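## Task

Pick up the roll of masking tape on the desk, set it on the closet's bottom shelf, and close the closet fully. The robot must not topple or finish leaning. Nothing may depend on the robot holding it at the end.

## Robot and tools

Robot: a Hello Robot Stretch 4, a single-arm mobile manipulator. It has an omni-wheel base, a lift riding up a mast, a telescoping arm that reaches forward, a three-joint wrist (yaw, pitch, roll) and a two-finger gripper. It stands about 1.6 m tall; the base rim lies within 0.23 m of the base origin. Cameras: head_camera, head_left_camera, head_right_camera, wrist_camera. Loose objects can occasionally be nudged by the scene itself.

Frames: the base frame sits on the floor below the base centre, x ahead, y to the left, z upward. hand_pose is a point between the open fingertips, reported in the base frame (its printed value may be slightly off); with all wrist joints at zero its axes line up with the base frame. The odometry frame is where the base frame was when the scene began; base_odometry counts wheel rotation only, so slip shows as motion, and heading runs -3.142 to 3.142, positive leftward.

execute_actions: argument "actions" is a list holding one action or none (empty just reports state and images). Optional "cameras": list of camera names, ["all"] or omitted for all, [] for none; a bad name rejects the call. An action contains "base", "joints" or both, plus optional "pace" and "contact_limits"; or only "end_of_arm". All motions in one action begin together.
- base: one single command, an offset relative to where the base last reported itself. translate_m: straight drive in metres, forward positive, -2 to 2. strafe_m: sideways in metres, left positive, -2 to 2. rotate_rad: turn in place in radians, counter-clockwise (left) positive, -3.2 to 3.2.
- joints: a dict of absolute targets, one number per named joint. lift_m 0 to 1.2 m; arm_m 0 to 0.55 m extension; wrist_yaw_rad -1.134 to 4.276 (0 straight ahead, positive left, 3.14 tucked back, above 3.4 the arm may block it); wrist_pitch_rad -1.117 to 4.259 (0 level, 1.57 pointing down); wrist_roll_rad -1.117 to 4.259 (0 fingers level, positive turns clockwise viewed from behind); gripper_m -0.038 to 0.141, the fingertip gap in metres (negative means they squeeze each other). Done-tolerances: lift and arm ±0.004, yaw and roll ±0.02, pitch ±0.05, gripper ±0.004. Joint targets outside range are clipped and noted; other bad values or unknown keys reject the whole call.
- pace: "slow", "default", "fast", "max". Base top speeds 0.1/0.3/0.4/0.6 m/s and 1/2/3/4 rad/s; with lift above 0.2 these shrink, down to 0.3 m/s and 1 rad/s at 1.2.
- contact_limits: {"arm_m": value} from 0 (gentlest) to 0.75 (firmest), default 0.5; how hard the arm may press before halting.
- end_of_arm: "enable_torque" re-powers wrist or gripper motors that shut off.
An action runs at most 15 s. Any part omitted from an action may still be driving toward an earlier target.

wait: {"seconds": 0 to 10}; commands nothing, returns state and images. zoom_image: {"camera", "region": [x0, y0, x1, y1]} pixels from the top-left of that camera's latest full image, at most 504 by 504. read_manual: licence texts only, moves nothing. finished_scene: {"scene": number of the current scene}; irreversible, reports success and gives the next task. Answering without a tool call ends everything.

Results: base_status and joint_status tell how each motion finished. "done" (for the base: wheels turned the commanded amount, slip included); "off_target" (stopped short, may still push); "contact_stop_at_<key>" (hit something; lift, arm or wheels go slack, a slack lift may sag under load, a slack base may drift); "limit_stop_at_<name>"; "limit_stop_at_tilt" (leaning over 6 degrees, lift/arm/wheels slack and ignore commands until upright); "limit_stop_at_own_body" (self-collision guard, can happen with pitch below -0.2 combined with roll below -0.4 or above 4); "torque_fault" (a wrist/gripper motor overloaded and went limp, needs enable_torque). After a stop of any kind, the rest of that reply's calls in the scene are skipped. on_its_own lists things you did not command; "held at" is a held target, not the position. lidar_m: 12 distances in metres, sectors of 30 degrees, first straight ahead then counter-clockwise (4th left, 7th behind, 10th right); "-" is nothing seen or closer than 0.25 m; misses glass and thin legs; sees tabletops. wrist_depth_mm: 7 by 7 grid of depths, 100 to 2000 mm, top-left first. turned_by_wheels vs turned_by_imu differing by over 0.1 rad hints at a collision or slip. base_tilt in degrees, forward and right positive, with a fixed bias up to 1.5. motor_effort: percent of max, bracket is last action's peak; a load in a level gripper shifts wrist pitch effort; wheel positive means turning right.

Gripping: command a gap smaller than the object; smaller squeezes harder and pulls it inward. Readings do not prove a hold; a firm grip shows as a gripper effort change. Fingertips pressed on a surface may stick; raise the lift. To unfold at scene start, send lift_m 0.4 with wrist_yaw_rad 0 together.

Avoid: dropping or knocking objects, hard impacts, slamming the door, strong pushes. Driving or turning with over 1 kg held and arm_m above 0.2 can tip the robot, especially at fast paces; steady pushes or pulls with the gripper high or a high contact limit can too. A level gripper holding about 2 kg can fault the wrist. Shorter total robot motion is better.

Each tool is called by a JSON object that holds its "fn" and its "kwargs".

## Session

{"fn": "execute_actions", "kwargs": {"actions": [{"joints":{"lift_m":0.4,"wrist_yaw_rad":0},"pace":"fast"}]}}

Scene clock: 2.33 s.
base_odometry: x=+0.000 y=+0.000 heading=+0.000 (m, m, rad; odometry frame)
turned_by_wheels: +0.000 (rad since the last result)
turned_by_imu: +0.001 (rad since the last result)
base_tilt: forward=+0.4 right=-0.5 (deg)
lidar_m: 1.79 2.14 2.26 2.55 2.48 2.54 1.08 1.03 1.15 1.23 1.19 1.32
base_status: not commanded
joint_positions: lift_m=+0.400 arm_m=-0.003 wrist_yaw_rad=+0.000 wrist_pitch_rad=-0.012 wrist_roll_rad=+0.016 gripper_m=+0.057
joint_status: all done
motor_effort: lift_m=+22(22) arm_m=-1(1) wrist_yaw_rad=-2(8) wrist_pitch_rad=-7(7) wrist_roll_rad=-1(1) gripper_m=-3(3) wheel_0=+0(0) wheel_1=+0(0) wheel_2=+1(0) (%)
hand_pose: x=+0.4568 y=-0.0873 z=+0.5815 quat_wxyz=(+1.000, +0.008, -0.006, +0.000) (m; base frame)
wrist_depth_mm: 1708 1921 - - 1708 1281 1025 / 1708 1863 - - 1708 1255 1025 / 1756 1863 - - 1708 1255 1008 / 1756 1921 - - 1661 1281 1008 / 1756 1921 1921 - 1618 1281 1025 / 1708 1863 201 1863 192 1229 1025 / 1281 1205 1366 - 1366 1160 1008
pictures: head_camera, head_left_camera, head_right_camera, wrist_camera
Images, in order (width x height): head_camera 420x560, head_left_camera 420x672, head_right_camera 420x672, wrist_camera 616x392.

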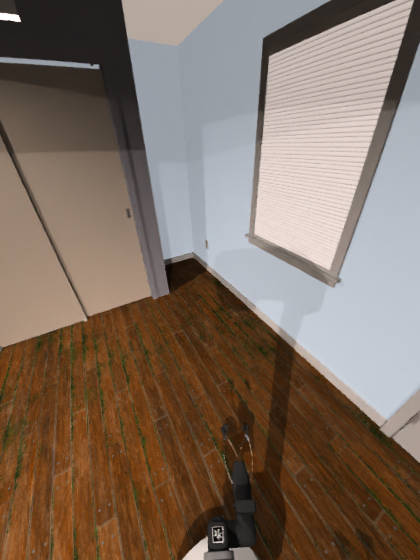

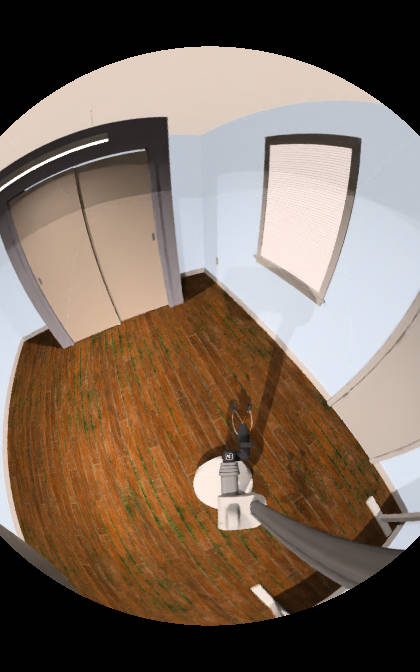

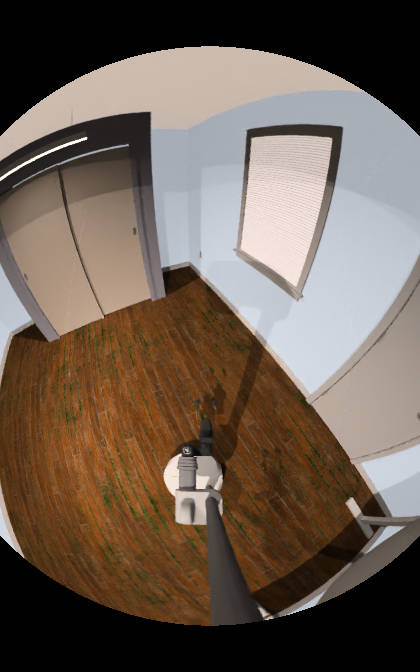

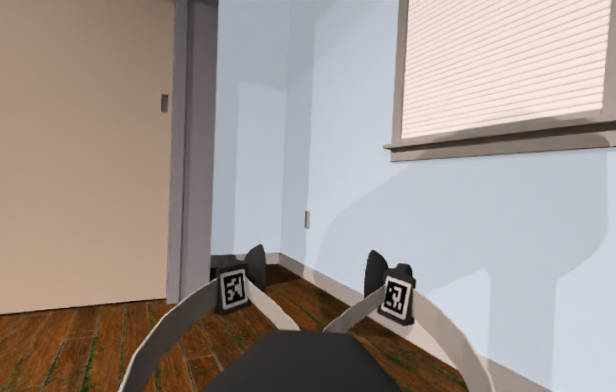

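{"fn": "execute_actions", "kwargs": {"actions": [{"base":{"rotate_rad":0.5},"joints":{"lift_m":0.875,"gripper_m":-0.02},"pace":"fast"}], "cameras": ["head_camera","wrist_camera"]}}

Scene clock: 4.73 s.
base_odometry: x=+0.000 y=+0.000 heading=+0.500 (m, m, rad; odometry frame)
turned_by_wheels: +0.500 (rad since the last result)
turned_by_imu: +0.507 (rad since the last result)
base_tilt: forward=+0.3 right=-0.2 (deg)
lidar_m: 2.14 2.25 2.55 2.47 2.60 1.07 1.03 1.12 1.24 1.20 1.32 1.77
base_status: done
joint_positions: lift_m=+0.875 arm_m=-0.003 wrist_yaw_rad=+0.000 wrist_pitch_rad=-0.012 wrist_roll_rad=+0.016 gripper_m=-0.020
joint_status: all done
motor_effort: lift_m=+21(25) arm_m=-1(0) wrist_yaw_rad=-1(1) wrist_pitch_rad=-6(7) wrist_roll_rad=-1(1) gripper_m=-13(12) wheel_0=+0(8) wheel_1=+0(11) wheel_2=+0(11) (%)
hand_pose: x=+0.4568 y=-0.0874 z=+1.0564 quat_wxyz=(+1.000, +0.008, -0.006, +0.000) (m; base frame)
wrist_depth_mm: - - 1983 1983 1983 - 1921 / - - 1983 1983 1983 - 1863 / - 1921 1983 1983 - - 1863 / - - 1983 - 1921 - 1863 / - - 1983 - 1983 - 1863 / - - 181 201 182 - 1808 / - - - - 1983 - 1808
pictures: head_camera, wrist_camera
Images, in order (width x height): head_camera 420x560, wrist_camera 616x392.

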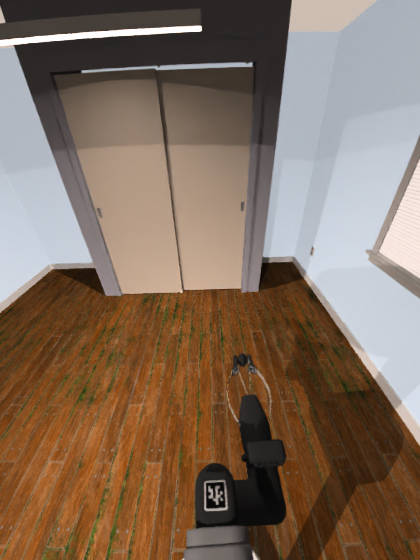

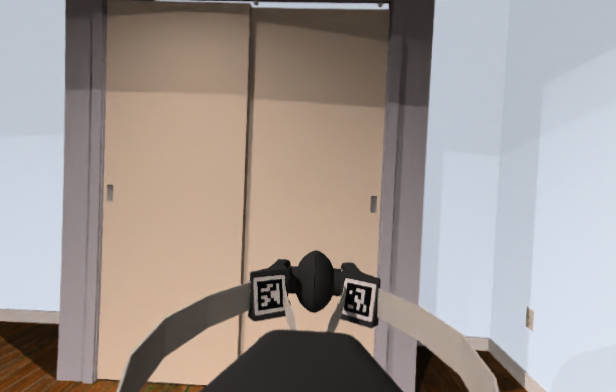

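{"fn": "execute_actions", "kwargs": {"actions": [{"base":{"rotate_rad":0.1},"pace":"fast"}], "cameras": []}}

{"fn": "execute_actions", "kwargs": {"actions": [{"base":{"translate_m":1.4},"pace":"max"}], "cameras": []}}

{"fn": "execute_actions", "kwargs": {"actions": [{"base":{"strafe_m":-0.45},"pace":"max"}], "cameras": ["wrist_camera"]}}

Scene clock: 5.60 s.
base_odometry: x=+0.000 y=+0.000 heading=+0.599 (m, m, rad; odometry frame)
turned_by_wheels: +0.099 (rad since the last result)
turned_by_imu: +0.101 (rad since the last result)
base_tilt: forward=+0.2 right=-0.1 (deg)
lidar_m: 2.18 2.34 2.52 2.49 2.36 1.05 1.04 1.16 1.24 1.21 1.31 2.09
base_status: done
joint_positions: lift_m=+0.875 arm_m=-0.003 wrist_yaw_rad=+0.000 wrist_pitch_rad=-0.012 wrist_roll_rad=+0.016 gripper_m=-0.020
joint_status: not commanded
motor_effort: lift_m=+22(22) arm_m=-1(1) wrist_yaw_rad=-1(2) wrist_pitch_rad=-7(8) wrist_roll_rad=-1(1) gripper_m=-13(13) wheel_0=-3(6) wheel_1=-3(3) wheel_2=-3(8) (%)
hand_pose: x=+0.4568 y=-0.0874 z=+1.0564 quat_wxyz=(+1.000, +0.008, -0.006, +0.000) (m; base frame)
wrist_depth_mm: - - - - 1921 - - / - - - - 1921 - - / - - - - 1921 - - / - - - 1983 - - - / - - - - 1921 - - / - - 181 201 182 - - / - - - - 1983 - -
pictures: none
No camera images: the call's "cameras" was empty. Leave "cameras" out to get every camera's image.

Scene clock: 10.60 s.
base_odometry: x=+1.156 y=+0.790 heading=+0.599 (m, m, rad; odometry frame)
turned_by_wheels: +0.000 (rad since the last result)
turned_by_imu: -0.001 (rad since the last result)
base_tilt: forward=+0.3 right=-0.3 (deg)
lidar_m: 0.78 0.84 1.23 2.29 2.50 3.28 3.26 1.82 1.40 1.39 0.94 0.80
base_status: done
joint_positions: lift_m=+0.875 arm_m=-0.003 wrist_yaw_rad=+0.000 wrist_pitch_rad=-0.012 wrist_roll_rad=+0.016 gripper_m=-0.020
joint_status: not commanded
motor_effort: lift_m=+22(22) arm_m=-1(1) wrist_yaw_rad=+0(1) wrist_pitch_rad=-7(6) wrist_roll_rad=-1(1) gripper_m=-13(13) wheel_0=+0(8) wheel_1=+0(6) wheel_2=+0(13) (%)
hand_pose: x=+0.4568 y=-0.0874 z=+1.0565 quat_wxyz=(+1.000, +0.008, -0.006, +0.000) (m; base frame)
wrist_depth_mm: 609 580 609 591 569 544 530 / 609 585 603 591 569 549 530 / 609 585 603 585 574 549 530 / 615 591 603 585 574 549 539 / 621 591 609 591 569 554 535 / 621 591 182 201 182 559 539 / 621 591 580 - 574 549 544
pictures: none
No camera images: the call's "cameras" was empty. Leave "cameras" out to get every camera's image.

Scene clock: 13.07 s.
base_odometry: x=+1.410 y=+0.418 heading=+0.599 (m, m, rad; odometry frame)
turned_by_wheels: +0.000 (rad since the last result)
turned_by_imu: -0.001 (rad since the last result)
base_tilt: forward=+0.5 right=-0.2 (deg)
lidar_m: 0.71 0.81 1.16 2.75 2.97 2.88 2.68 1.21 0.96 0.95 1.04 0.66
base_status: done
joint_positions: lift_m=+0.875 arm_m=-0.003 wrist_yaw_rad=+0.000 wrist_pitch_rad=-0.012 wrist_roll_rad=+0.016 gripper_m=-0.020
joint_status: not commanded
motor_effort: lift_m=+21(21) arm_m=-1(1) wrist_yaw_rad=-1(0) wrist_pitch_rad=-7(7) wrist_roll_rad=-1(1) gripper_m=-13(14) wheel_0=-3(11) wheel_1=-2(14) wheel_2=+0(1) (%)
hand_pose: x=+0.4568 y=-0.0874 z=+1.0565 quat_wxyz=(+1.000, +0.008, -0.006, +0.000) (m; base frame)
wrist_depth_mm: 591 569 544 535 512 433 424 / 585 574 549 530 512 436 424 / 597 574 554 535 462 436 427 / 603 580 554 535 455 439 427 / 603 574 559 535 442 442 430 / 609 580 181 202 182 439 433 / 603 580 564 - 439 439 433
pictures: wrist_camera
Images, in order (width x height): wrist_camera 616x392.

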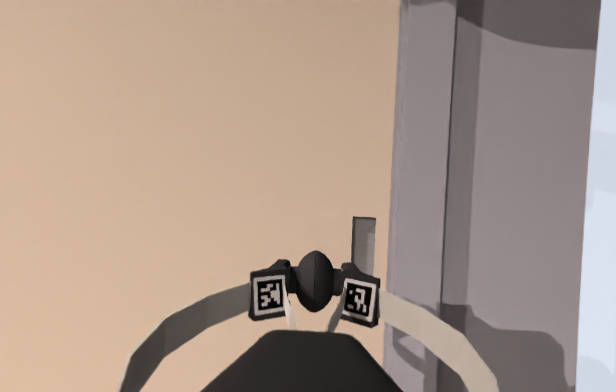

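{"fn": "execute_actions", "kwargs": {"actions": [{"base":{"rotate_rad":-0.13},"joints":{"lift_m":0.83}}], "cameras": ["wrist_camera"]}}

Scene clock: 14.27 s.
base_odometry: x=+1.410 y=+0.418 heading=+0.470 (m, m, rad; odometry frame)
turned_by_wheels: -0.129 (rad since the last result)
turned_by_imu: -0.130 (rad since the last result)
base_tilt: forward=+0.3 right=-0.4 (deg)
lidar_m: 0.68 0.78 1.02 2.76 2.87 3.40 3.36 1.41 0.97 0.92 1.00 0.70
base_status: done
joint_positions: lift_m=+0.830 arm_m=-0.003 wrist_yaw_rad=+0.000 wrist_pitch_rad=-0.012 wrist_roll_rad=+0.016 gripper_m=-0.020
joint_status: all done
motor_effort: lift_m=+17(23) arm_m=+0(1) wrist_yaw_rad=+0(1) wrist_pitch_rad=-7(7) wrist_roll_rad=-1(1) gripper_m=-12(12) wheel_0=+3(7) wheel_1=+2(8) wheel_2=+3(7) (%)
hand_pose: x=+0.4568 y=-0.0874 z=+1.0118 quat_wxyz=(+1.000, +0.008, -0.006, +0.000) (m; base frame)
wrist_depth_mm: 539 539 535 535 466 466 1182 / 539 539 539 535 466 469 1182 / 544 544 539 535 469 469 1229 / 544 539 544 544 469 473 1229 / 549 549 544 462 477 1205 1205 / 554 549 181 201 182 1205 1229 / 559 549 544 - 480 480 1205
pictures: wrist_camera
Images, in order (width x height): wrist_camera 616x392.

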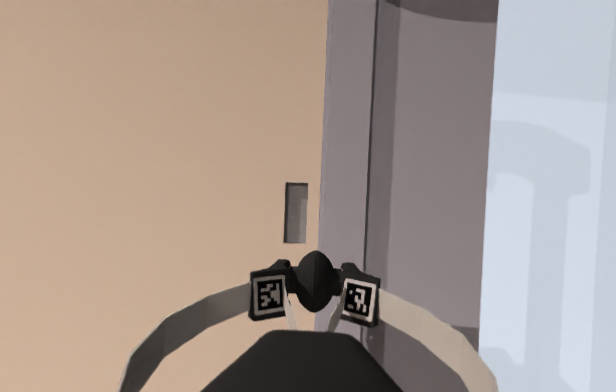

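{"fn": "execute_actions", "kwargs": {"actions": [{"base":{"strafe_m":0.035},"joints":{"arm_m":0.27}}], "cameras": ["wrist_camera"]}}

Scene clock: 16.33 s.
base_odometry: x=+1.394 y=+0.450 heading=+0.470 (m, m, rad; odometry frame)
turned_by_wheels: +0.000 (rad since the last result)
turned_by_imu: +0.001 (rad since the last result)
base_tilt: forward=+0.2 right=-0.4 (deg)
lidar_m: 0.66 0.75 0.99 2.70 2.80 3.44 2.88 1.48 1.02 0.95 1.04 0.71
base_status: done
joint_positions: lift_m=+0.830 arm_m=+0.269 wrist_yaw_rad=+0.000 wrist_pitch_rad=-0.012 wrist_roll_rad=+0.016 gripper_m=-0.020
joint_status: all done
motor_effort: lift_m=+18(17) arm_m=+6(7) wrist_yaw_rad=-1(1) wrist_pitch_rad=-6(7) wrist_roll_rad=-1(1) gripper_m=-11(13) wheel_0=+0(9) wheel_1=+1(9) wheel_2=+0(4) (%)
hand_pose: x=+0.7283 y=-0.0874 z=+1.0119 quat_wxyz=(+1.000, +0.008, -0.006, +0.000) (m; base frame)
wrist_depth_mm: 264 263 262 260 205 182 195 / 265 264 263 262 198 183 196 / 266 266 264 263 198 185 196 / 267 267 265 265 199 185 197 / 268 268 266 265 201 186 198 / 271 268 181 201 182 186 200 / 271 268 270 - 188 187 200
pictures: wrist_camera
Images, in order (width x height): wrist_camera 616x392.

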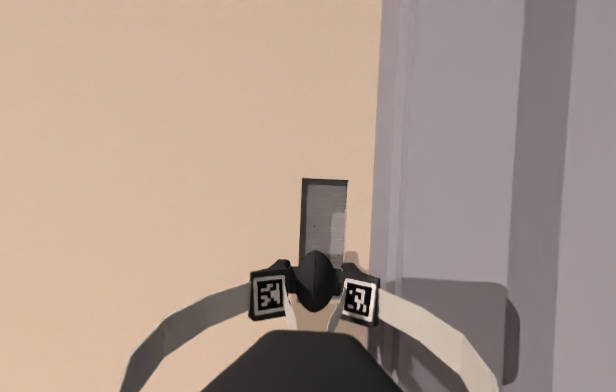

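{"fn": "execute_actions", "kwargs": {"actions": [{"base":{"strafe_m":0.006},"joints":{"lift_m":0.845},"pace":"slow"}], "cameras": []}}

{"fn": "execute_actions", "kwargs": {"actions": [{"joints":{"arm_m":0.34},"pace":"slow","contact_limits":{"arm_m":0.12}}], "cameras": ["wrist_camera"]}}

Scene clock: 17.27 s.
base_odometry: x=+1.391 y=+0.455 heading=+0.470 (m, m, rad; odometry frame)
turned_by_wheels: +0.000 (rad since the last result)
turned_by_imu: +0.000 (rad since the last result)
base_tilt: forward=+0.3 right=-0.3 (deg)
lidar_m: 0.68 0.76 1.01 2.70 2.82 3.44 2.86 1.48 1.05 0.96 1.04 0.68
base_status: done
joint_positions: lift_m=+0.845 arm_m=+0.269 wrist_yaw_rad=+0.000 wrist_pitch_rad=-0.012 wrist_roll_rad=+0.016 gripper_m=-0.020
joint_status: all done
motor_effort: lift_m=+22(23) arm_m=+6(6) wrist_yaw_rad=-1(1) wrist_pitch_rad=-7(7) wrist_roll_rad=-1(1) gripper_m=-11(12) wheel_0=-4(5) wheel_1=+4(3) wheel_2=+0(2) (%)
hand_pose: x=+0.7283 y=-0.0874 z=+1.0264 quat_wxyz=(+1.000, +0.008, -0.006, +0.000) (m; base frame)
wrist_depth_mm: 265 264 263 259 235 182 195 / 265 265 264 262 227 183 196 / 266 265 264 262 218 183 197 / 268 267 265 264 212 185 198 / 270 268 266 265 205 186 198 / 271 271 181 200 182 186 199 / 272 268 270 - 189 187 200
pictures: none
No camera images: the call's "cameras" was empty. Leave "cameras" out to get every camera's image.

Scene clock: 18.63 s.
base_odometry: x=+1.391 y=+0.455 heading=+0.469 (m, m, rad; odometry frame)
turned_by_wheels: +0.000 (rad since the last result)
turned_by_imu: +0.000 (rad since the last result)
base_tilt: forward=+0.3 right=-0.5 (deg)
lidar_m: 0.69 0.75 1.01 2.71 2.81 3.43 2.89 1.49 1.03 0.97 1.05 0.67
base_status: not commanded
joint_positions: lift_m=+0.845 arm_m=+0.308 wrist_yaw_rad=-0.007 wrist_pitch_rad=-0.012 wrist_roll_rad=+0.016 gripper_m=-0.020
joint_status: arm_m contact_stop (moved +0.039 of +0.071)
on_its_own: arm_m is slack since a contact_stop (your +0.340 is given up); wrist_yaw_rad is at rest, and its effort (+19) is outside its rest range (-13 to +13)
motor_effort: lift_m=+22(23) arm_m=+0(15) wrist_yaw_rad=+19(33) wrist_pitch_rad=-6(8) wrist_roll_rad=-2(1) gripper_m=-9(13) wheel_0=+1(4) wheel_1=+2(5) wheel_2=-8(8) (%)
contact_limits: arm_m 0.12
hand_pose: x=+0.7666 y=-0.0894 z=+1.0265 quat_wxyz=(+1.000, +0.008, -0.006, -0.003) (m; base frame)
wrist_depth_mm: 226 226 225 224 219 146 146 / 229 228 226 226 212 147 147 / 229 228 227 226 205 147 147 / 230 229 228 228 199 148 148 / 232 230 229 229 193 148 148 / 233 232 181 203 174 149 150 / 234 232 232 - 165 150 150
pictures: wrist_camera
Images, in order (width x height): wrist_camera 616x392.

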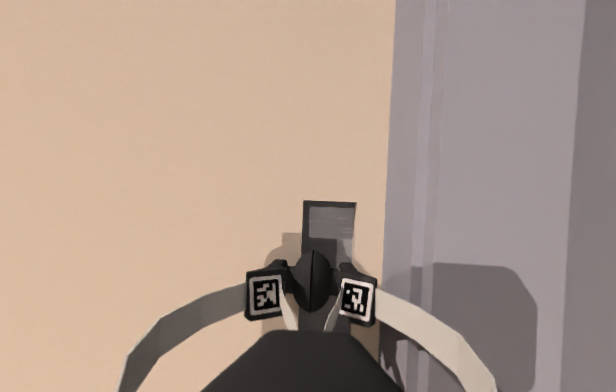

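Try pulling left.

{"fn": "execute_actions", "kwargs": {"actions": [{"base":{"strafe_m":0.11},"joints":{"arm_m":0.31,"wrist_yaw_rad":-0.03},"pace":"slow"}], "cameras": ["wrist_camera"]}}

Scene clock: 20.97 s.
base_odometry: x=+1.341 y=+0.553 heading=+0.469 (m, m, rad; odometry frame)
turned_by_wheels: +0.000 (rad since the last result)
turned_by_imu: +0.001 (rad since the last result)
base_tilt: forward=+0.2 right=-0.4 (deg)
lidar_m: 0.73 0.78 1.01 2.58 2.73 3.44 2.85 1.60 1.15 1.08 1.17 0.71
base_status: done
joint_positions: lift_m=+0.845 arm_m=+0.309 wrist_yaw_rad=-0.034 wrist_pitch_rad=-0.012 wrist_roll_rad=+0.016 gripper_m=-0.020
joint_status: all done
motor_effort: lift_m=+22(22) arm_m=+7(8) wrist_yaw_rad=+11(27) wrist_pitch_rad=-6(6) wrist_roll_rad=-1(1) gripper_m=-10(13) wheel_0=-2(12) wheel_1=+2(7) wheel_2=-2(6) (%)
hand_pose: x=+0.7650 y=-0.0972 z=+1.0265 quat_wxyz=(+1.000, +0.008, -0.006, -0.017) (m; base frame)
wrist_depth_mm: 223 224 224 225 227 530 230 / 224 225 226 227 741 525 227 / 226 226 227 227 500 500 225 / 226 227 228 229 707 512 229 / 228 229 229 229 699 504 227 / 229 229 181 200 181 500 220 / 230 230 231 - 508 254 219
pictures: wrist_camera
Images, in order (width x height): wrist_camera 616x392.

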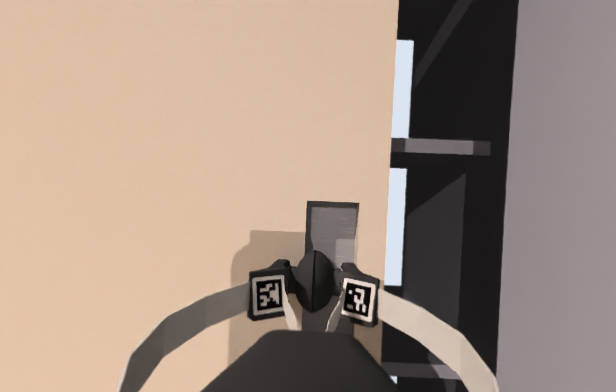

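Light door; it follows. Continue.

{"fn": "execute_actions", "kwargs": {"actions": [{"base":{"strafe_m":0.4},"pace":"slow"}], "cameras": ["wrist_camera","head_camera"]}}

Scene clock: 26.13 s.
base_odometry: x=+1.160 y=+0.909 heading=+0.469 (m, m, rad; odometry frame)
turned_by_wheels: +0.000 (rad since the last result)
turned_by_imu: +0.002 (rad since the last result)
base_tilt: forward=+0.3 right=-0.4 (deg)
lidar_m: 0.70 0.72 1.01 2.17 2.29 3.14 3.36 2.14 1.57 1.49 0.96 0.90
base_status: done
joint_positions: lift_m=+0.845 arm_m=+0.309 wrist_yaw_rad=-0.037 wrist_pitch_rad=-0.012 wrist_roll_rad=+0.016 gripper_m=-0.020
joint_status: not commanded
on_its_own: wrist_yaw_rad is at rest, and its effort (+21) is outside its rest range (-13 to +13)
motor_effort: lift_m=+22(22) arm_m=+7(7) wrist_yaw_rad=+21(23) wrist_pitch_rad=-6(5) wrist_roll_rad=-1(1) gripper_m=-12(13) wheel_0=-4(11) wheel_1=+4(4) wheel_2=-2(2) (%)
hand_pose: x=+0.7647 y=-0.0981 z=+1.0265 quat_wxyz=(+1.000, +0.008, -0.006, -0.019) (m; base frame)
wrist_depth_mm: 222 224 224 225 226 820 798 / 224 224 225 226 227 917 917 / 225 225 227 228 496 917 842 / 226 227 227 228 917 917 866 / 227 229 229 229 917 917 891 / 229 229 181 200 182 759 788 / 229 230 230 - 508 508 564
pictures: head_camera, wrist_camera
Images, in order (width x height): head_camera 420x560, wrist_camera 616x392.

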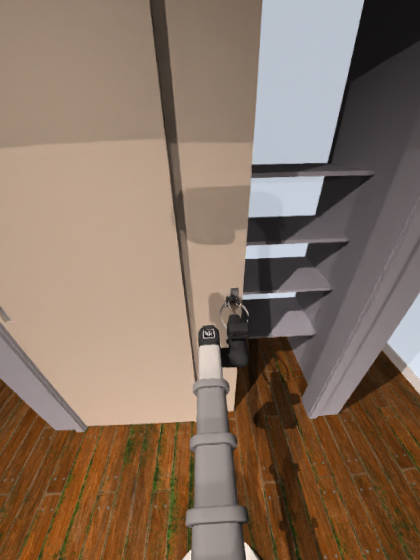

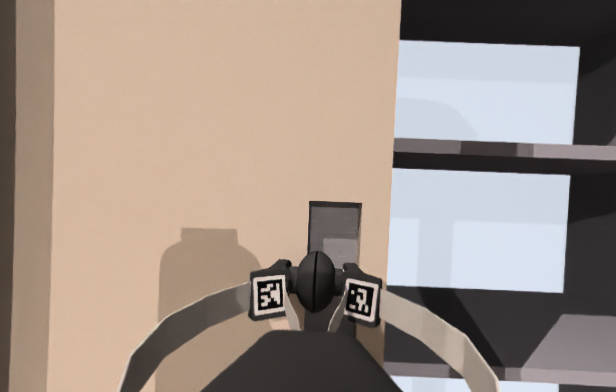

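{"fn": "execute_actions", "kwargs": {"actions": [{"joints":{"arm_m":0.0,"wrist_yaw_rad":0}}], "cameras": []}}

{"fn": "execute_actions", "kwargs": {"actions": [{"base":{"strafe_m":-0.27},"joints":{"lift_m":0.35,"gripper_m":0.12},"pace":"fast"}], "cameras": ["wrist_camera","head_camera"]}}

Scene clock: 28.30 s.
base_odometry: x=+1.160 y=+0.909 heading=+0.469 (m, m, rad; odometry frame)
turned_by_wheels: +0.000 (rad since the last result)
turned_by_imu: +0.001 (rad since the last result)
base_tilt: forward=+0.4 right=-0.3 (deg)
lidar_m: 0.70 0.71 0.98 2.18 2.29 3.12 3.37 2.17 1.57 1.46 0.95 0.89
base_status: not commanded
joint_positions: lift_m=+0.845 arm_m=+0.001 wrist_yaw_rad=+0.000 wrist_pitch_rad=-0.012 wrist_roll_rad=+0.016 gripper_m=-0.020
joint_status: all done
motor_effort: lift_m=+22(21) arm_m=-7(4) wrist_yaw_rad=+1(43) wrist_pitch_rad=-7(7) wrist_roll_rad=-1(1) gripper_m=-13(15) wheel_0=-3(5) wheel_1=+1(3) wheel_2=-1(6) (%)
hand_pose: x=+0.4605 y=-0.0874 z=+1.0264 quat_wxyz=(+1.000, +0.008, -0.006, +0.000) (m; base frame)
wrist_depth_mm: 488 488 535 525 878 866 854 / 492 488 535 530 1205 1205 976 / 492 492 535 530 1205 1205 976 / 496 492 535 535 1229 1205 904 / 496 492 539 539 1229 1205 946 / 496 496 181 202 182 946 891 / 504 500 544 - 1229 1138 931
pictures: none
No camera images: the call's "cameras" was empty. Leave "cameras" out to get every camera's image.

Scene clock: 30.63 s.
base_odometry: x=+1.283 y=+0.669 heading=+0.469 (m, m, rad; odometry frame)
turned_by_wheels: +0.000 (rad since the last result)
turned_by_imu: +0.000 (rad since the last result)
base_tilt: forward=+0.2 right=-0.3 (deg)
lidar_m: 0.75 0.75 1.00 2.45 2.57 3.45 3.37 1.82 1.30 1.23 1.29 0.77
base_status: done
joint_positions: lift_m=+0.350 arm_m=+0.001 wrist_yaw_rad=+0.000 wrist_pitch_rad=-0.012 wrist_roll_rad=+0.016 gripper_m=+0.120
joint_status: all done
motor_effort: lift_m=+17(21) arm_m=-7(7) wrist_yaw_rad=+0(0) wrist_pitch_rad=-6(7) wrist_roll_rad=-1(1) gripper_m=-2(11) wheel_0=-3(11) wheel_1=+1(13) wheel_2=+0(3) (%)
hand_pose: x=+0.4605 y=-0.0874 z=+0.5318 quat_wxyz=(+1.000, +0.008, -0.006, +0.000) (m; base frame)
wrist_depth_mm: 539 535 1229 1229 1229 878 452 / 539 539 1025 976 946 798 452 / 544 539 1229 1205 1205 854 449 / 544 544 1205 1229 1229 842 449 / 544 544 946 1255 1098 585 455 / 554 544 1255 1229 1229 535 459 / 554 549 1229 - 1205 569 459
pictures: head_camera, wrist_camera
Images, in order (width x height): head_camera 420x560, wrist_camera 616x392.

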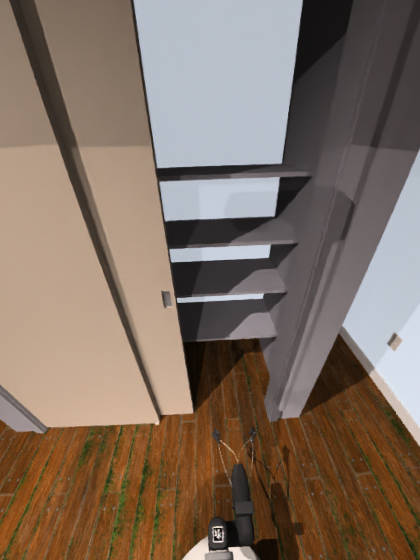

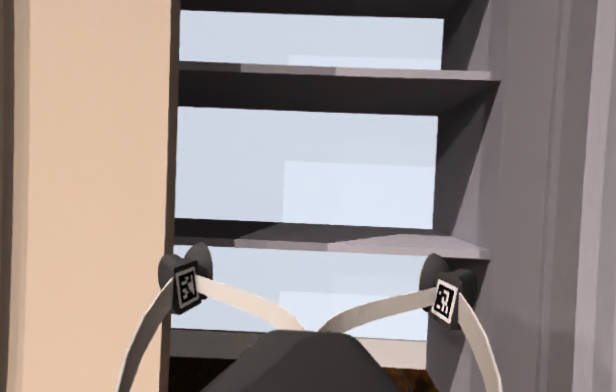

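{"fn": "execute_actions", "kwargs": {"actions": [{"base":{"translate_m":-0.3},"pace":"max","joints":{"lift_m":0.8}}], "cameras": []}}

{"fn": "execute_actions", "kwargs": {"actions": [{"base":{"rotate_rad":3.1},"pace":"fast"}], "cameras": ["head_camera","wrist_camera"]}}

Scene clock: 32.67 s.
base_odometry: x=+1.015 y=+0.533 heading=+0.469 (m, m, rad; odometry frame)
turned_by_wheels: +0.000 (rad since the last result)
turned_by_imu: +0.001 (rad since the last result)
base_tilt: forward=+0.3 right=-0.3 (deg)
lidar_m: 1.05 1.06 1.42 2.44 2.56 3.13 2.52 1.82 1.29 1.21 1.28 1.04
base_status: done
joint_positions: lift_m=+0.800 arm_m=+0.001 wrist_yaw_rad=+0.000 wrist_pitch_rad=-0.012 wrist_roll_rad=+0.016 gripper_m=+0.120
joint_status: all done
motor_effort: lift_m=+20(27) arm_m=-6(6) wrist_yaw_rad=+0(0) wrist_pitch_rad=-7(7) wrist_roll_rad=-1(1) gripper_m=-2(0) wheel_0=+0(8) wheel_1=-2(8) wheel_2=-1(16) (%)
hand_pose: x=+0.4604 y=-0.0874 z=+0.9816 quat_wxyz=(+1.000, +0.008, -0.006, +0.000) (m; base frame)
wrist_depth_mm: 788 842 842 1499 1537 759 1464 / 798 831 842 1464 1397 759 1499 / 798 842 854 1537 1397 768 1499 / 798 866 854 1537 1537 759 1499 / 798 854 866 1537 1397 768 1499 / 809 809 866 1576 1281 768 1537 / 809 842 854 - 1255 778 1537
pictures: none
No camera images: the call's "cameras" was empty. Leave "cameras" out to get every camera's image.

Scene clock: 35.37 s.
base_odometry: x=+1.015 y=+0.533 heading=-2.715 (m, m, rad; odometry frame)
turned_by_wheels: +3.099 (rad since the last result)
turned_by_imu: +3.139 (rad since the last result)
base_tilt: forward=+0.4 right=-0.2 (deg)
lidar_m: 2.19 1.81 1.28 1.20 1.25 1.03 1.05 1.06 1.42 2.48 2.55 3.15
base_status: done
joint_positions: lift_m=+0.800 arm_m=+0.001 wrist_yaw_rad=+0.000 wrist_pitch_rad=-0.012 wrist_roll_rad=+0.016 gripper_m=+0.120
joint_status: not commanded
motor_effort: lift_m=+21(20) arm_m=-6(6) wrist_yaw_rad=+0(0) wrist_pitch_rad=-6(7) wrist_roll_rad=-1(1) gripper_m=-1(2) wheel_0=-3(9) wheel_1=-1(7) wheel_2=-3(10) (%)
hand_pose: x=+0.4605 y=-0.0874 z=+0.9816 quat_wxyz=(+1.000, +0.008, -0.006, +0.000) (m; base frame)
wrist_depth_mm: 1921 - - - - - - / 1921 - - - - - - / 1983 - - - - - - / - - - - - - - / - - - - - - - / - - - - - - - / - - - - - - -
pictures: head_camera, wrist_camera
Images, in order (width x height): head_camera 420x560, wrist_camera 616x392.

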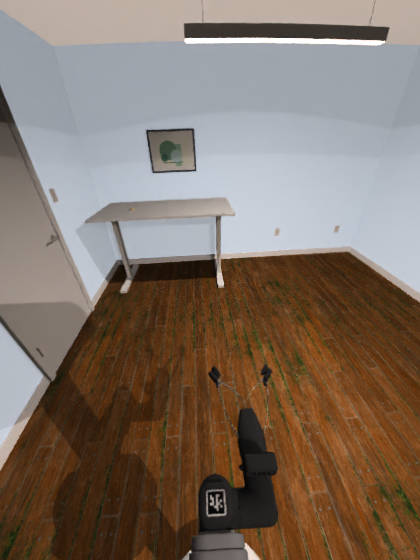

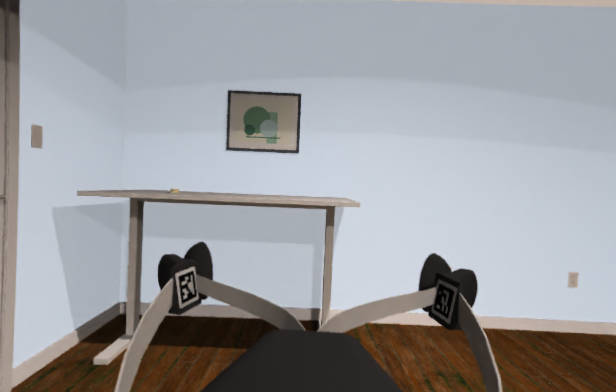

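{"fn": "execute_actions", "kwargs": {"actions": [{"base":{"translate_m":1.2},"pace":"max"}], "cameras": []}}

{"fn": "execute_actions", "kwargs": {"actions": [{"base":{"strafe_m":0.75},"pace":"max","joints":{"lift_m":1.1}}], "cameras": ["head_camera","wrist_camera"]}}

Scene clock: 39.87 s.
base_odometry: x=-0.077 y=+0.036 heading=-2.715 (m, m, rad; odometry frame)
turned_by_wheels: +0.000 (rad since the last result)
turned_by_imu: +0.000 (rad since the last result)
base_tilt: forward=+0.3 right=-0.2 (deg)
lidar_m: 0.98 1.04 1.32 1.25 1.34 1.76 2.21 2.29 2.56 2.44 2.51 1.02
base_status: done
joint_positions: lift_m=+0.800 arm_m=+0.001 wrist_yaw_rad=+0.000 wrist_pitch_rad=-0.012 wrist_roll_rad=+0.016 gripper_m=+0.120
joint_status: not commanded
motor_effort: lift_m=+20(20) arm_m=-6(6) wrist_yaw_rad=-2(1) wrist_pitch_rad=-7(8) wrist_roll_rad=-1(1) gripper_m=-1(1) wheel_0=+1(8) wheel_1=+2(7) wheel_2=+0(12) (%)
hand_pose: x=+0.4605 y=-0.0874 z=+0.9816 quat_wxyz=(+1.000, +0.008, -0.006, +0.000) (m; base frame)
wrist_depth_mm: 1576 1618 1618 1576 1618 1576 1618 / 1618 1618 1576 1576 1618 1618 1661 / 1618 1661 1661 1618 1618 1618 1661 / 1430 1661 1618 1661 1661 1661 1618 / 1576 1618 1661 1661 1618 1661 1661 / 1661 1661 1661 1182 1661 1661 1661 / 1708 1618 1661 - 1618 1661 1661
pictures: none
No camera images: the call's "cameras" was empty. Leave "cameras" out to get every camera's image.

Scene clock: 42.97 s.
base_odometry: x=+0.233 y=-0.646 heading=-2.715 (m, m, rad; odometry frame)
turned_by_wheels: +0.000 (rad since the last result)
turned_by_imu: +0.003 (rad since the last result)
base_tilt: forward=+0.2 right=-0.3 (deg)
lidar_m: 0.96 0.71 0.55 0.49 0.54 0.78 1.98 2.46 3.36 3.18 1.44 1.02
base_status: done
joint_positions: lift_m=+1.100 arm_m=+0.001 wrist_yaw_rad=+0.000 wrist_pitch_rad=-0.012 wrist_roll_rad=+0.016 gripper_m=+0.120
joint_status: all done
motor_effort: lift_m=+21(26) arm_m=-6(6) wrist_yaw_rad=+0(0) wrist_pitch_rad=-7(7) wrist_roll_rad=-1(1) gripper_m=-1(2) wheel_0=+0(12) wheel_1=+0(14) wheel_2=+0(1) (%)
hand_pose: x=+0.4605 y=-0.0874 z=+1.2815 quat_wxyz=(+1.000, +0.008, -0.006, +0.000) (m; base frame)
wrist_depth_mm: 931 1397 1576 1576 1537 1576 1618 / 946 1430 1618 1618 1576 1618 1618 / 960 1430 1618 1576 1537 1618 1618 / 960 1464 1618 1618 1576 1618 1618 / 976 1499 1661 1618 1618 1618 1661 / 991 1118 946 1160 1008 1060 1308 / 946 831 878 - 878 831 854
pictures: head_camera, wrist_camera
Images, in order (width x height): head_camera 420x560, wrist_camera 616x392.

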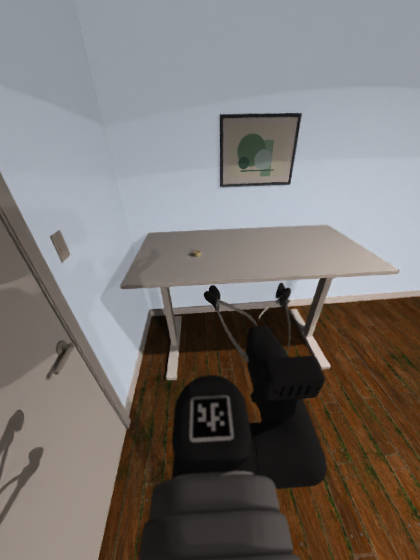

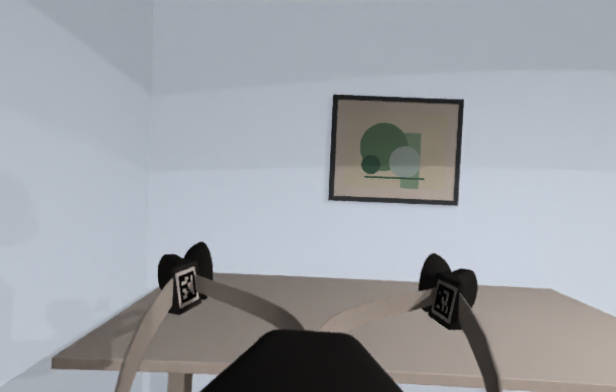

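{"fn": "execute_actions", "kwargs": {"actions": [{"base":{"rotate_rad":0.28},"joints":{"wrist_pitch_rad":0.4,"arm_m":0.3}}], "cameras": ["head_camera","wrist_camera"]}}

Scene clock: 45.03 s.
base_odometry: x=+0.233 y=-0.646 heading=-2.435 (m, m, rad; odometry frame)
turned_by_wheels: +0.280 (rad since the last result)
turned_by_imu: +0.284 (rad since the last result)
base_tilt: forward=+0.3 right=-0.4 (deg)
lidar_m: 0.98 0.60 0.51 0.52 0.61 1.07 2.19 2.60 3.20 3.18 1.15 0.99
base_status: done
joint_positions: lift_m=+1.100 arm_m=+0.299 wrist_yaw_rad=+0.000 wrist_pitch_rad=+0.402 wrist_roll_rad=+0.016 gripper_m=+0.120
joint_status: all done
motor_effort: lift_m=+22(21) arm_m=+6(6) wrist_yaw_rad=+0(0) wrist_pitch_rad=-6(7) wrist_roll_rad=-1(1) gripper_m=-2(3) wheel_0=-1(6) wheel_1=-2(6) wheel_2=-2(8) (%)
hand_pose: x=+0.7353 y=-0.0874 z=+1.1652 quat_wxyz=(+0.980, +0.008, +0.200, -0.002) (m; base frame)
wrist_depth_mm: 525 676 976 1229 1138 1078 1008 / 539 699 1025 1281 1182 1138 1078 / 554 723 1060 1308 1255 1160 1118 / 564 750 917 820 831 854 854 / 580 759 640 621 634 634 640 / 591 741 1078 1078 544 512 512 / 609 768 1118 - 1576 1537 1430
pictures: head_camera, wrist_camera
Images, in order (width x height): head_camera 420x560, wrist_camera 616x392.

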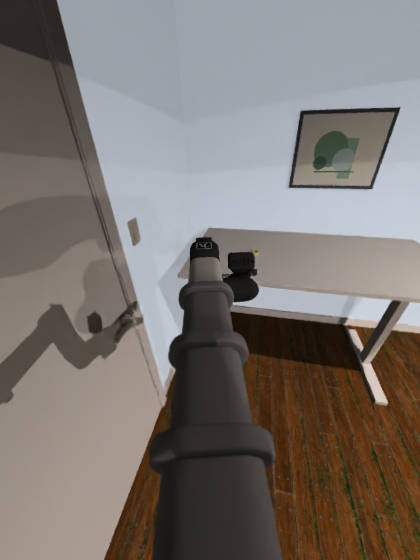

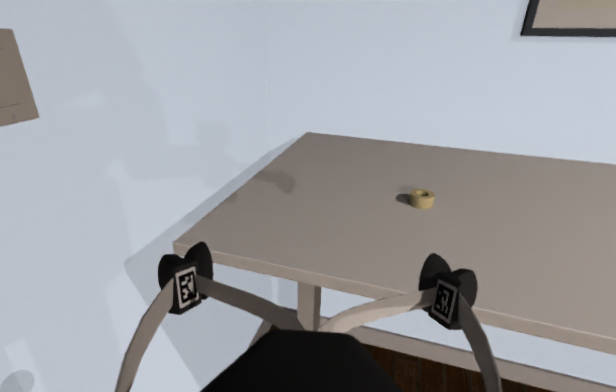

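{"fn": "execute_actions", "kwargs": {"actions": [{"base":{"rotate_rad":-0.18},"joints":{"arm_m":0.5}}], "cameras": ["wrist_camera"]}}

Scene clock: 46.87 s.
base_odometry: x=+0.233 y=-0.646 heading=-2.615 (m, m, rad; odometry frame)
turned_by_wheels: -0.180 (rad since the last result)
turned_by_imu: -0.181 (rad since the last result)
base_tilt: forward=+0.4 right=-0.4 (deg)
lidar_m: 0.95 0.71 0.52 0.51 0.58 0.86 2.20 2.44 3.28 3.19 1.33 1.00
base_status: done
joint_positions: lift_m=+1.100 arm_m=+0.499 wrist_yaw_rad=+0.000 wrist_pitch_rad=+0.402 wrist_roll_rad=+0.016 gripper_m=+0.120
joint_status: all done
motor_effort: lift_m=+21(21) arm_m=+6(7) wrist_yaw_rad=-1(2) wrist_pitch_rad=-7(6) wrist_roll_rad=-1(1) gripper_m=-3(2) wheel_0=+1(7) wheel_1=+2(6) wheel_2=+3(5) (%)
hand_pose: x=+0.9353 y=-0.0874 z=+1.1652 quat_wxyz=(+0.980, +0.008, +0.200, -0.002) (m; base frame)
wrist_depth_mm: 750 991 991 976 976 904 891 / 759 1042 1078 1025 1008 976 946 / 768 1078 1118 1098 1078 1060 1025 / 778 917 820 831 831 842 854 / 699 615 609 621 627 640 640 / 492 473 459 500 466 473 517 / 413 399 433 - 421 421 430
pictures: wrist_camera
Images, in order (width x height): wrist_camera 616x392.

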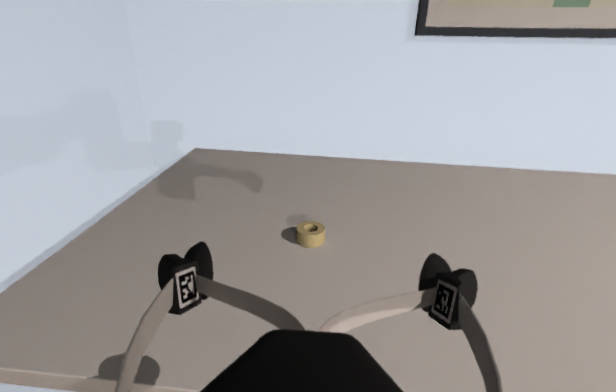

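{"fn": "execute_actions", "kwargs": {"actions": [{"base":{"translate_m":0.2},"joints":{"lift_m":0.97}}], "cameras": ["wrist_camera"]}}

Scene clock: 49.10 s.
base_odometry: x=+0.060 y=-0.747 heading=-2.615 (m, m, rad; odometry frame)
turned_by_wheels: +0.000 (rad since the last result)
turned_by_imu: +0.000 (rad since the last result)
base_tilt: forward=+0.4 right=-0.2 (deg)
lidar_m: 0.75 0.63 0.52 0.48 0.54 0.81 2.41 2.66 3.30 3.19 1.06 0.79
base_status: done
joint_positions: lift_m=+0.970 arm_m=+0.499 wrist_yaw_rad=+0.000 wrist_pitch_rad=+0.402 wrist_roll_rad=+0.016 gripper_m=+0.120
joint_status: all done
motor_effort: lift_m=+17(20) arm_m=+6(6) wrist_yaw_rad=-1(1) wrist_pitch_rad=-6(6) wrist_roll_rad=-1(1) gripper_m=-2(2) wheel_0=+3(7) wheel_1=+2(9) wheel_2=+0(10) (%)
hand_pose: x=+0.9353 y=-0.0874 z=+1.0355 quat_wxyz=(+0.980, +0.008, +0.200, -0.002) (m; base frame)
wrist_depth_mm: 732 842 820 788 778 759 732 / 732 878 866 842 820 798 778 / 750 809 741 759 768 798 820 / 496 504 508 512 521 525 535 / 379 384 387 387 392 397 404 / 307 297 287 312 291 297 322 / 259 251 268 - 266 264 268
pictures: wrist_camera
Images, in order (width x height): wrist_camera 616x392.

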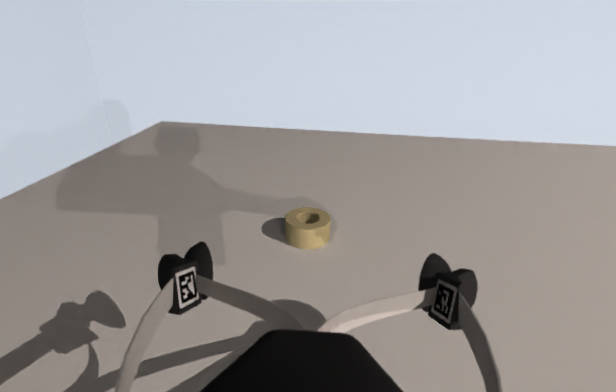

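{"fn": "execute_actions", "kwargs": {"actions": [{"base":{"translate_m":0.125},"joints":{"lift_m":0.915,"arm_m":0.5,"gripper_m":0.1},"pace":"slow"}], "cameras": ["wrist_camera"]}}

Scene clock: 51.73 s.
base_odometry: x=-0.048 y=-0.810 heading=-2.614 (m, m, rad; odometry frame)
turned_by_wheels: +0.000 (rad since the last result)
turned_by_imu: +0.001 (rad since the last result)
base_tilt: forward=+0.3 right=-0.1 (deg)
lidar_m: 0.64 0.69 0.50 0.49 0.51 0.81 2.75 2.79 3.29 3.19 0.88 0.67
base_status: done
joint_positions: lift_m=+0.915 arm_m=+0.499 wrist_yaw_rad=+0.000 wrist_pitch_rad=+0.402 wrist_roll_rad=+0.016 gripper_m=+0.100
joint_status: all done
motor_effort: lift_m=+17(17) arm_m=+6(5) wrist_yaw_rad=+0(1) wrist_pitch_rad=-6(7) wrist_roll_rad=-1(1) gripper_m=-2(2) wheel_0=+3(6) wheel_1=+4(5) wheel_2=-3(7) (%)
hand_pose: x=+0.9353 y=-0.0874 z=+0.9805 quat_wxyz=(+0.980, +0.008, +0.200, -0.002) (m; base frame)
wrist_depth_mm: 707 707 691 676 661 640 634 / 732 750 741 715 699 683 661 / 654 549 559 569 580 591 603 / 373 375 382 387 389 397 399 / 285 285 276 271 294 297 301 / 230 231 215 234 218 231 241 / 194 189 201 - 199 193 201
pictures: wrist_camera
Images, in order (width x height): wrist_camera 616x392.

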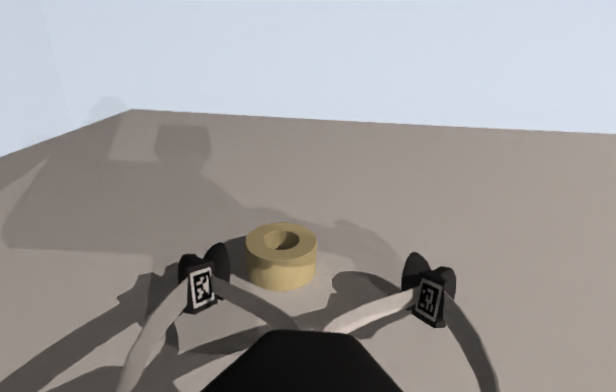

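{"fn": "execute_actions", "kwargs": {"actions": [{"base":{"strafe_m":0.027},"pace":"slow"}], "cameras": []}}

{"fn": "execute_actions", "kwargs": {"actions": [{"joints":{"arm_m":0.55,"lift_m":0.908},"pace":"slow"}], "cameras": ["wrist_camera"]}}

Scene clock: 53.07 s.
base_odometry: x=-0.034 y=-0.833 heading=-2.614 (m, m, rad; odometry frame)
turned_by_wheels: +0.000 (rad since the last result)
turned_by_imu: +0.001 (rad since the last result)
base_tilt: forward=+0.2 right=-0.3 (deg)
lidar_m: 0.63 0.63 0.47 0.44 0.49 0.77 2.58 2.78 3.33 3.23 0.89 0.68
base_status: done
joint_positions: lift_m=+0.915 arm_m=+0.499 wrist_yaw_rad=+0.000 wrist_pitch_rad=+0.402 wrist_roll_rad=+0.016 gripper_m=+0.100
joint_status: not commanded
motor_effort: lift_m=+18(17) arm_m=+6(6) wrist_yaw_rad=-1(1) wrist_pitch_rad=-6(6) wrist_roll_rad=-2(1) gripper_m=-4(0) wheel_0=-1(6) wheel_1=+3(7) wheel_2=+0(3) (%)
hand_pose: x=+0.9353 y=-0.0874 z=+0.9805 quat_wxyz=(+0.980, +0.008, +0.200, -0.002) (m; base frame)
wrist_depth_mm: 683 715 691 683 661 647 634 / 691 759 741 715 707 683 668 / 640 544 554 569 585 585 603 / 373 375 379 387 389 394 402 / 285 286 287 265 294 298 303 / 229 230 216 235 218 230 241 / 195 188 202 - 198 193 202
pictures: none
No camera images: the call's "cameras" was empty. Leave "cameras" out to get every camera's image.

Scene clock: 54.73 s.
base_odometry: x=-0.034 y=-0.833 heading=-2.614 (m, m, rad; odometry frame)
turned_by_wheels: +0.000 (rad since the last result)
turned_by_imu: +0.000 (rad since the last result)
base_tilt: forward=+0.4 right=-0.4 (deg)
lidar_m: 0.63 0.64 0.46 0.47 0.52 0.77 2.56 2.78 3.31 3.23 0.90 0.67
base_status: not commanded
joint_positions: lift_m=+0.908 arm_m=+0.546 wrist_yaw_rad=-0.001 wrist_pitch_rad=+0.399 wrist_roll_rad=+0.016 gripper_m=+0.100
joint_status: arm_m off_target (ended at +0.546, target +0.550); the others done
joint sent to its limit — the command would take arm_m past its upper limit, so that joint was sent only as far as its limit.
motor_effort: lift_m=+15(17) arm_m=+7(6) wrist_yaw_rad=+3(3) wrist_pitch_rad=+3(6) wrist_roll_rad=-1(1) gripper_m=-2(1) wheel_0=-1(1) wheel_1=+3(3) wheel_2=+0(0) (%)
hand_pose: x=+0.9826 y=-0.0877 z=+0.9745 quat_wxyz=(+0.980, +0.008, +0.198, -0.002) (m; base frame)
wrist_depth_mm: 661 661 647 634 621 603 597 / 683 707 691 676 654 640 634 / 640 539 559 564 574 591 609 / 362 366 373 379 382 389 397 / 278 279 282 285 287 291 294 / 224 225 211 198 212 225 236 / 189 186 196 - 193 189 197
pictures: wrist_camera
Images, in order (width x height): wrist_camera 616x392.

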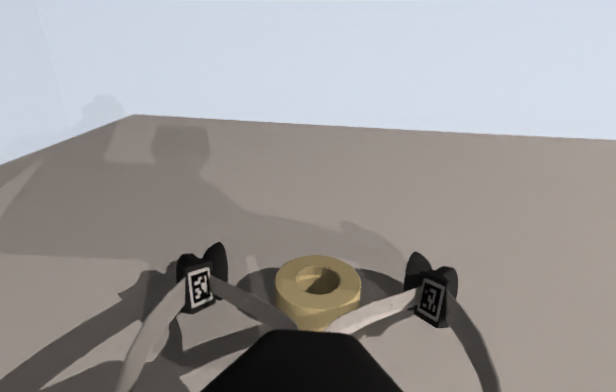

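Tips touch the desk lightly. Grip.

{"fn": "execute_actions", "kwargs": {"actions": [{"joints":{"gripper_m":0.01,"lift_m":0.912}}], "cameras": []}}

{"fn": "execute_actions", "kwargs": {"actions": [{"joints":{"lift_m":0.98}}], "cameras": ["wrist_camera"]}}

Scene clock: 56.53 s.
base_odometry: x=-0.034 y=-0.833 heading=-2.614 (m, m, rad; odometry frame)
turned_by_wheels: +0.000 (rad since the last result)
turned_by_imu: +0.001 (rad since the last result)
base_tilt: forward=+0.3 right=-0.4 (deg)
lidar_m: 0.64 0.63 0.47 0.47 0.50 0.78 2.53 2.77 3.30 3.24 0.91 0.68
base_status: not commanded
joint_positions: lift_m=+0.912 arm_m=+0.546 wrist_yaw_rad=+0.000 wrist_pitch_rad=+0.402 wrist_roll_rad=+0.016 gripper_m=+0.010
joint_status: all done
motor_effort: lift_m=+22(22) arm_m=+6(7) wrist_yaw_rad=+0(3) wrist_pitch_rad=-6(6) wrist_roll_rad=-1(1) gripper_m=-19(19) wheel_0=-1(1) wheel_1=+3(3) wheel_2=+0(0) (%)
hand_pose: x=+0.9825 y=-0.0875 z=+0.9772 quat_wxyz=(+0.980, +0.008, +0.200, -0.002) (m; base frame)
wrist_depth_mm: 661 668 647 634 621 603 591 / 691 707 691 676 654 634 627 / 640 539 544 559 569 574 585 / 364 370 370 377 384 389 392 / 277 281 282 285 287 291 294 / 225 225 188 188 186 234 236 / 189 184 197 - 195 189 198
pictures: none
No camera images: the call's "cameras" was empty. Leave "cameras" out to get every camera's image.

Scene clock: 57.77 s.
base_odometry: x=-0.034 y=-0.833 heading=-2.614 (m, m, rad; odometry frame)
turned_by_wheels: +0.000 (rad since the last result)
turned_by_imu: +0.000 (rad since the last result)
base_tilt: forward=+0.3 right=-0.2 (deg)
lidar_m: 0.64 0.61 0.46 0.45 0.51 0.78 2.55 2.74 3.35 3.24 0.90 0.66
base_status: not commanded
joint_positions: lift_m=+0.980 arm_m=+0.546 wrist_yaw_rad=+0.000 wrist_pitch_rad=+0.402 wrist_roll_rad=+0.016 gripper_m=+0.010
joint_status: all done
motor_effort: lift_m=+22(27) arm_m=+6(6) wrist_yaw_rad=+1(0) wrist_pitch_rad=-7(7) wrist_roll_rad=-1(1) gripper_m=-18(17) wheel_0=-1(1) wheel_1=+3(3) wheel_2=+0(0) (%)
hand_pose: x=+0.9825 y=-0.0875 z=+1.0451 quat_wxyz=(+0.980, +0.008, +0.200, -0.002) (m; base frame)
wrist_depth_mm: 654 661 654 634 621 603 591 / 691 707 683 676 654 640 627 / 699 741 723 707 699 676 668 / 627 525 530 539 544 554 564 / 394 397 402 404 413 415 421 / 320 320 189 188 187 332 336 / 271 263 281 - 277 267 282
pictures: wrist_camera
Images, in order (width x height): wrist_camera 616x392.

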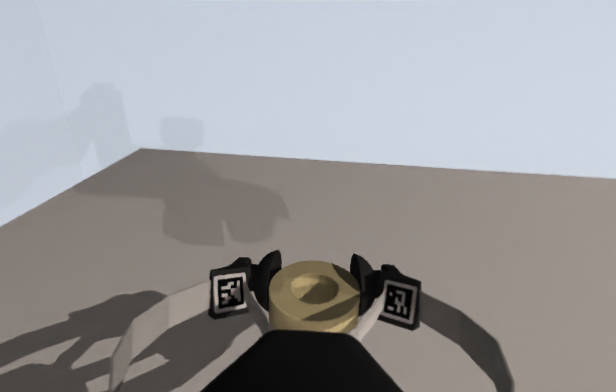

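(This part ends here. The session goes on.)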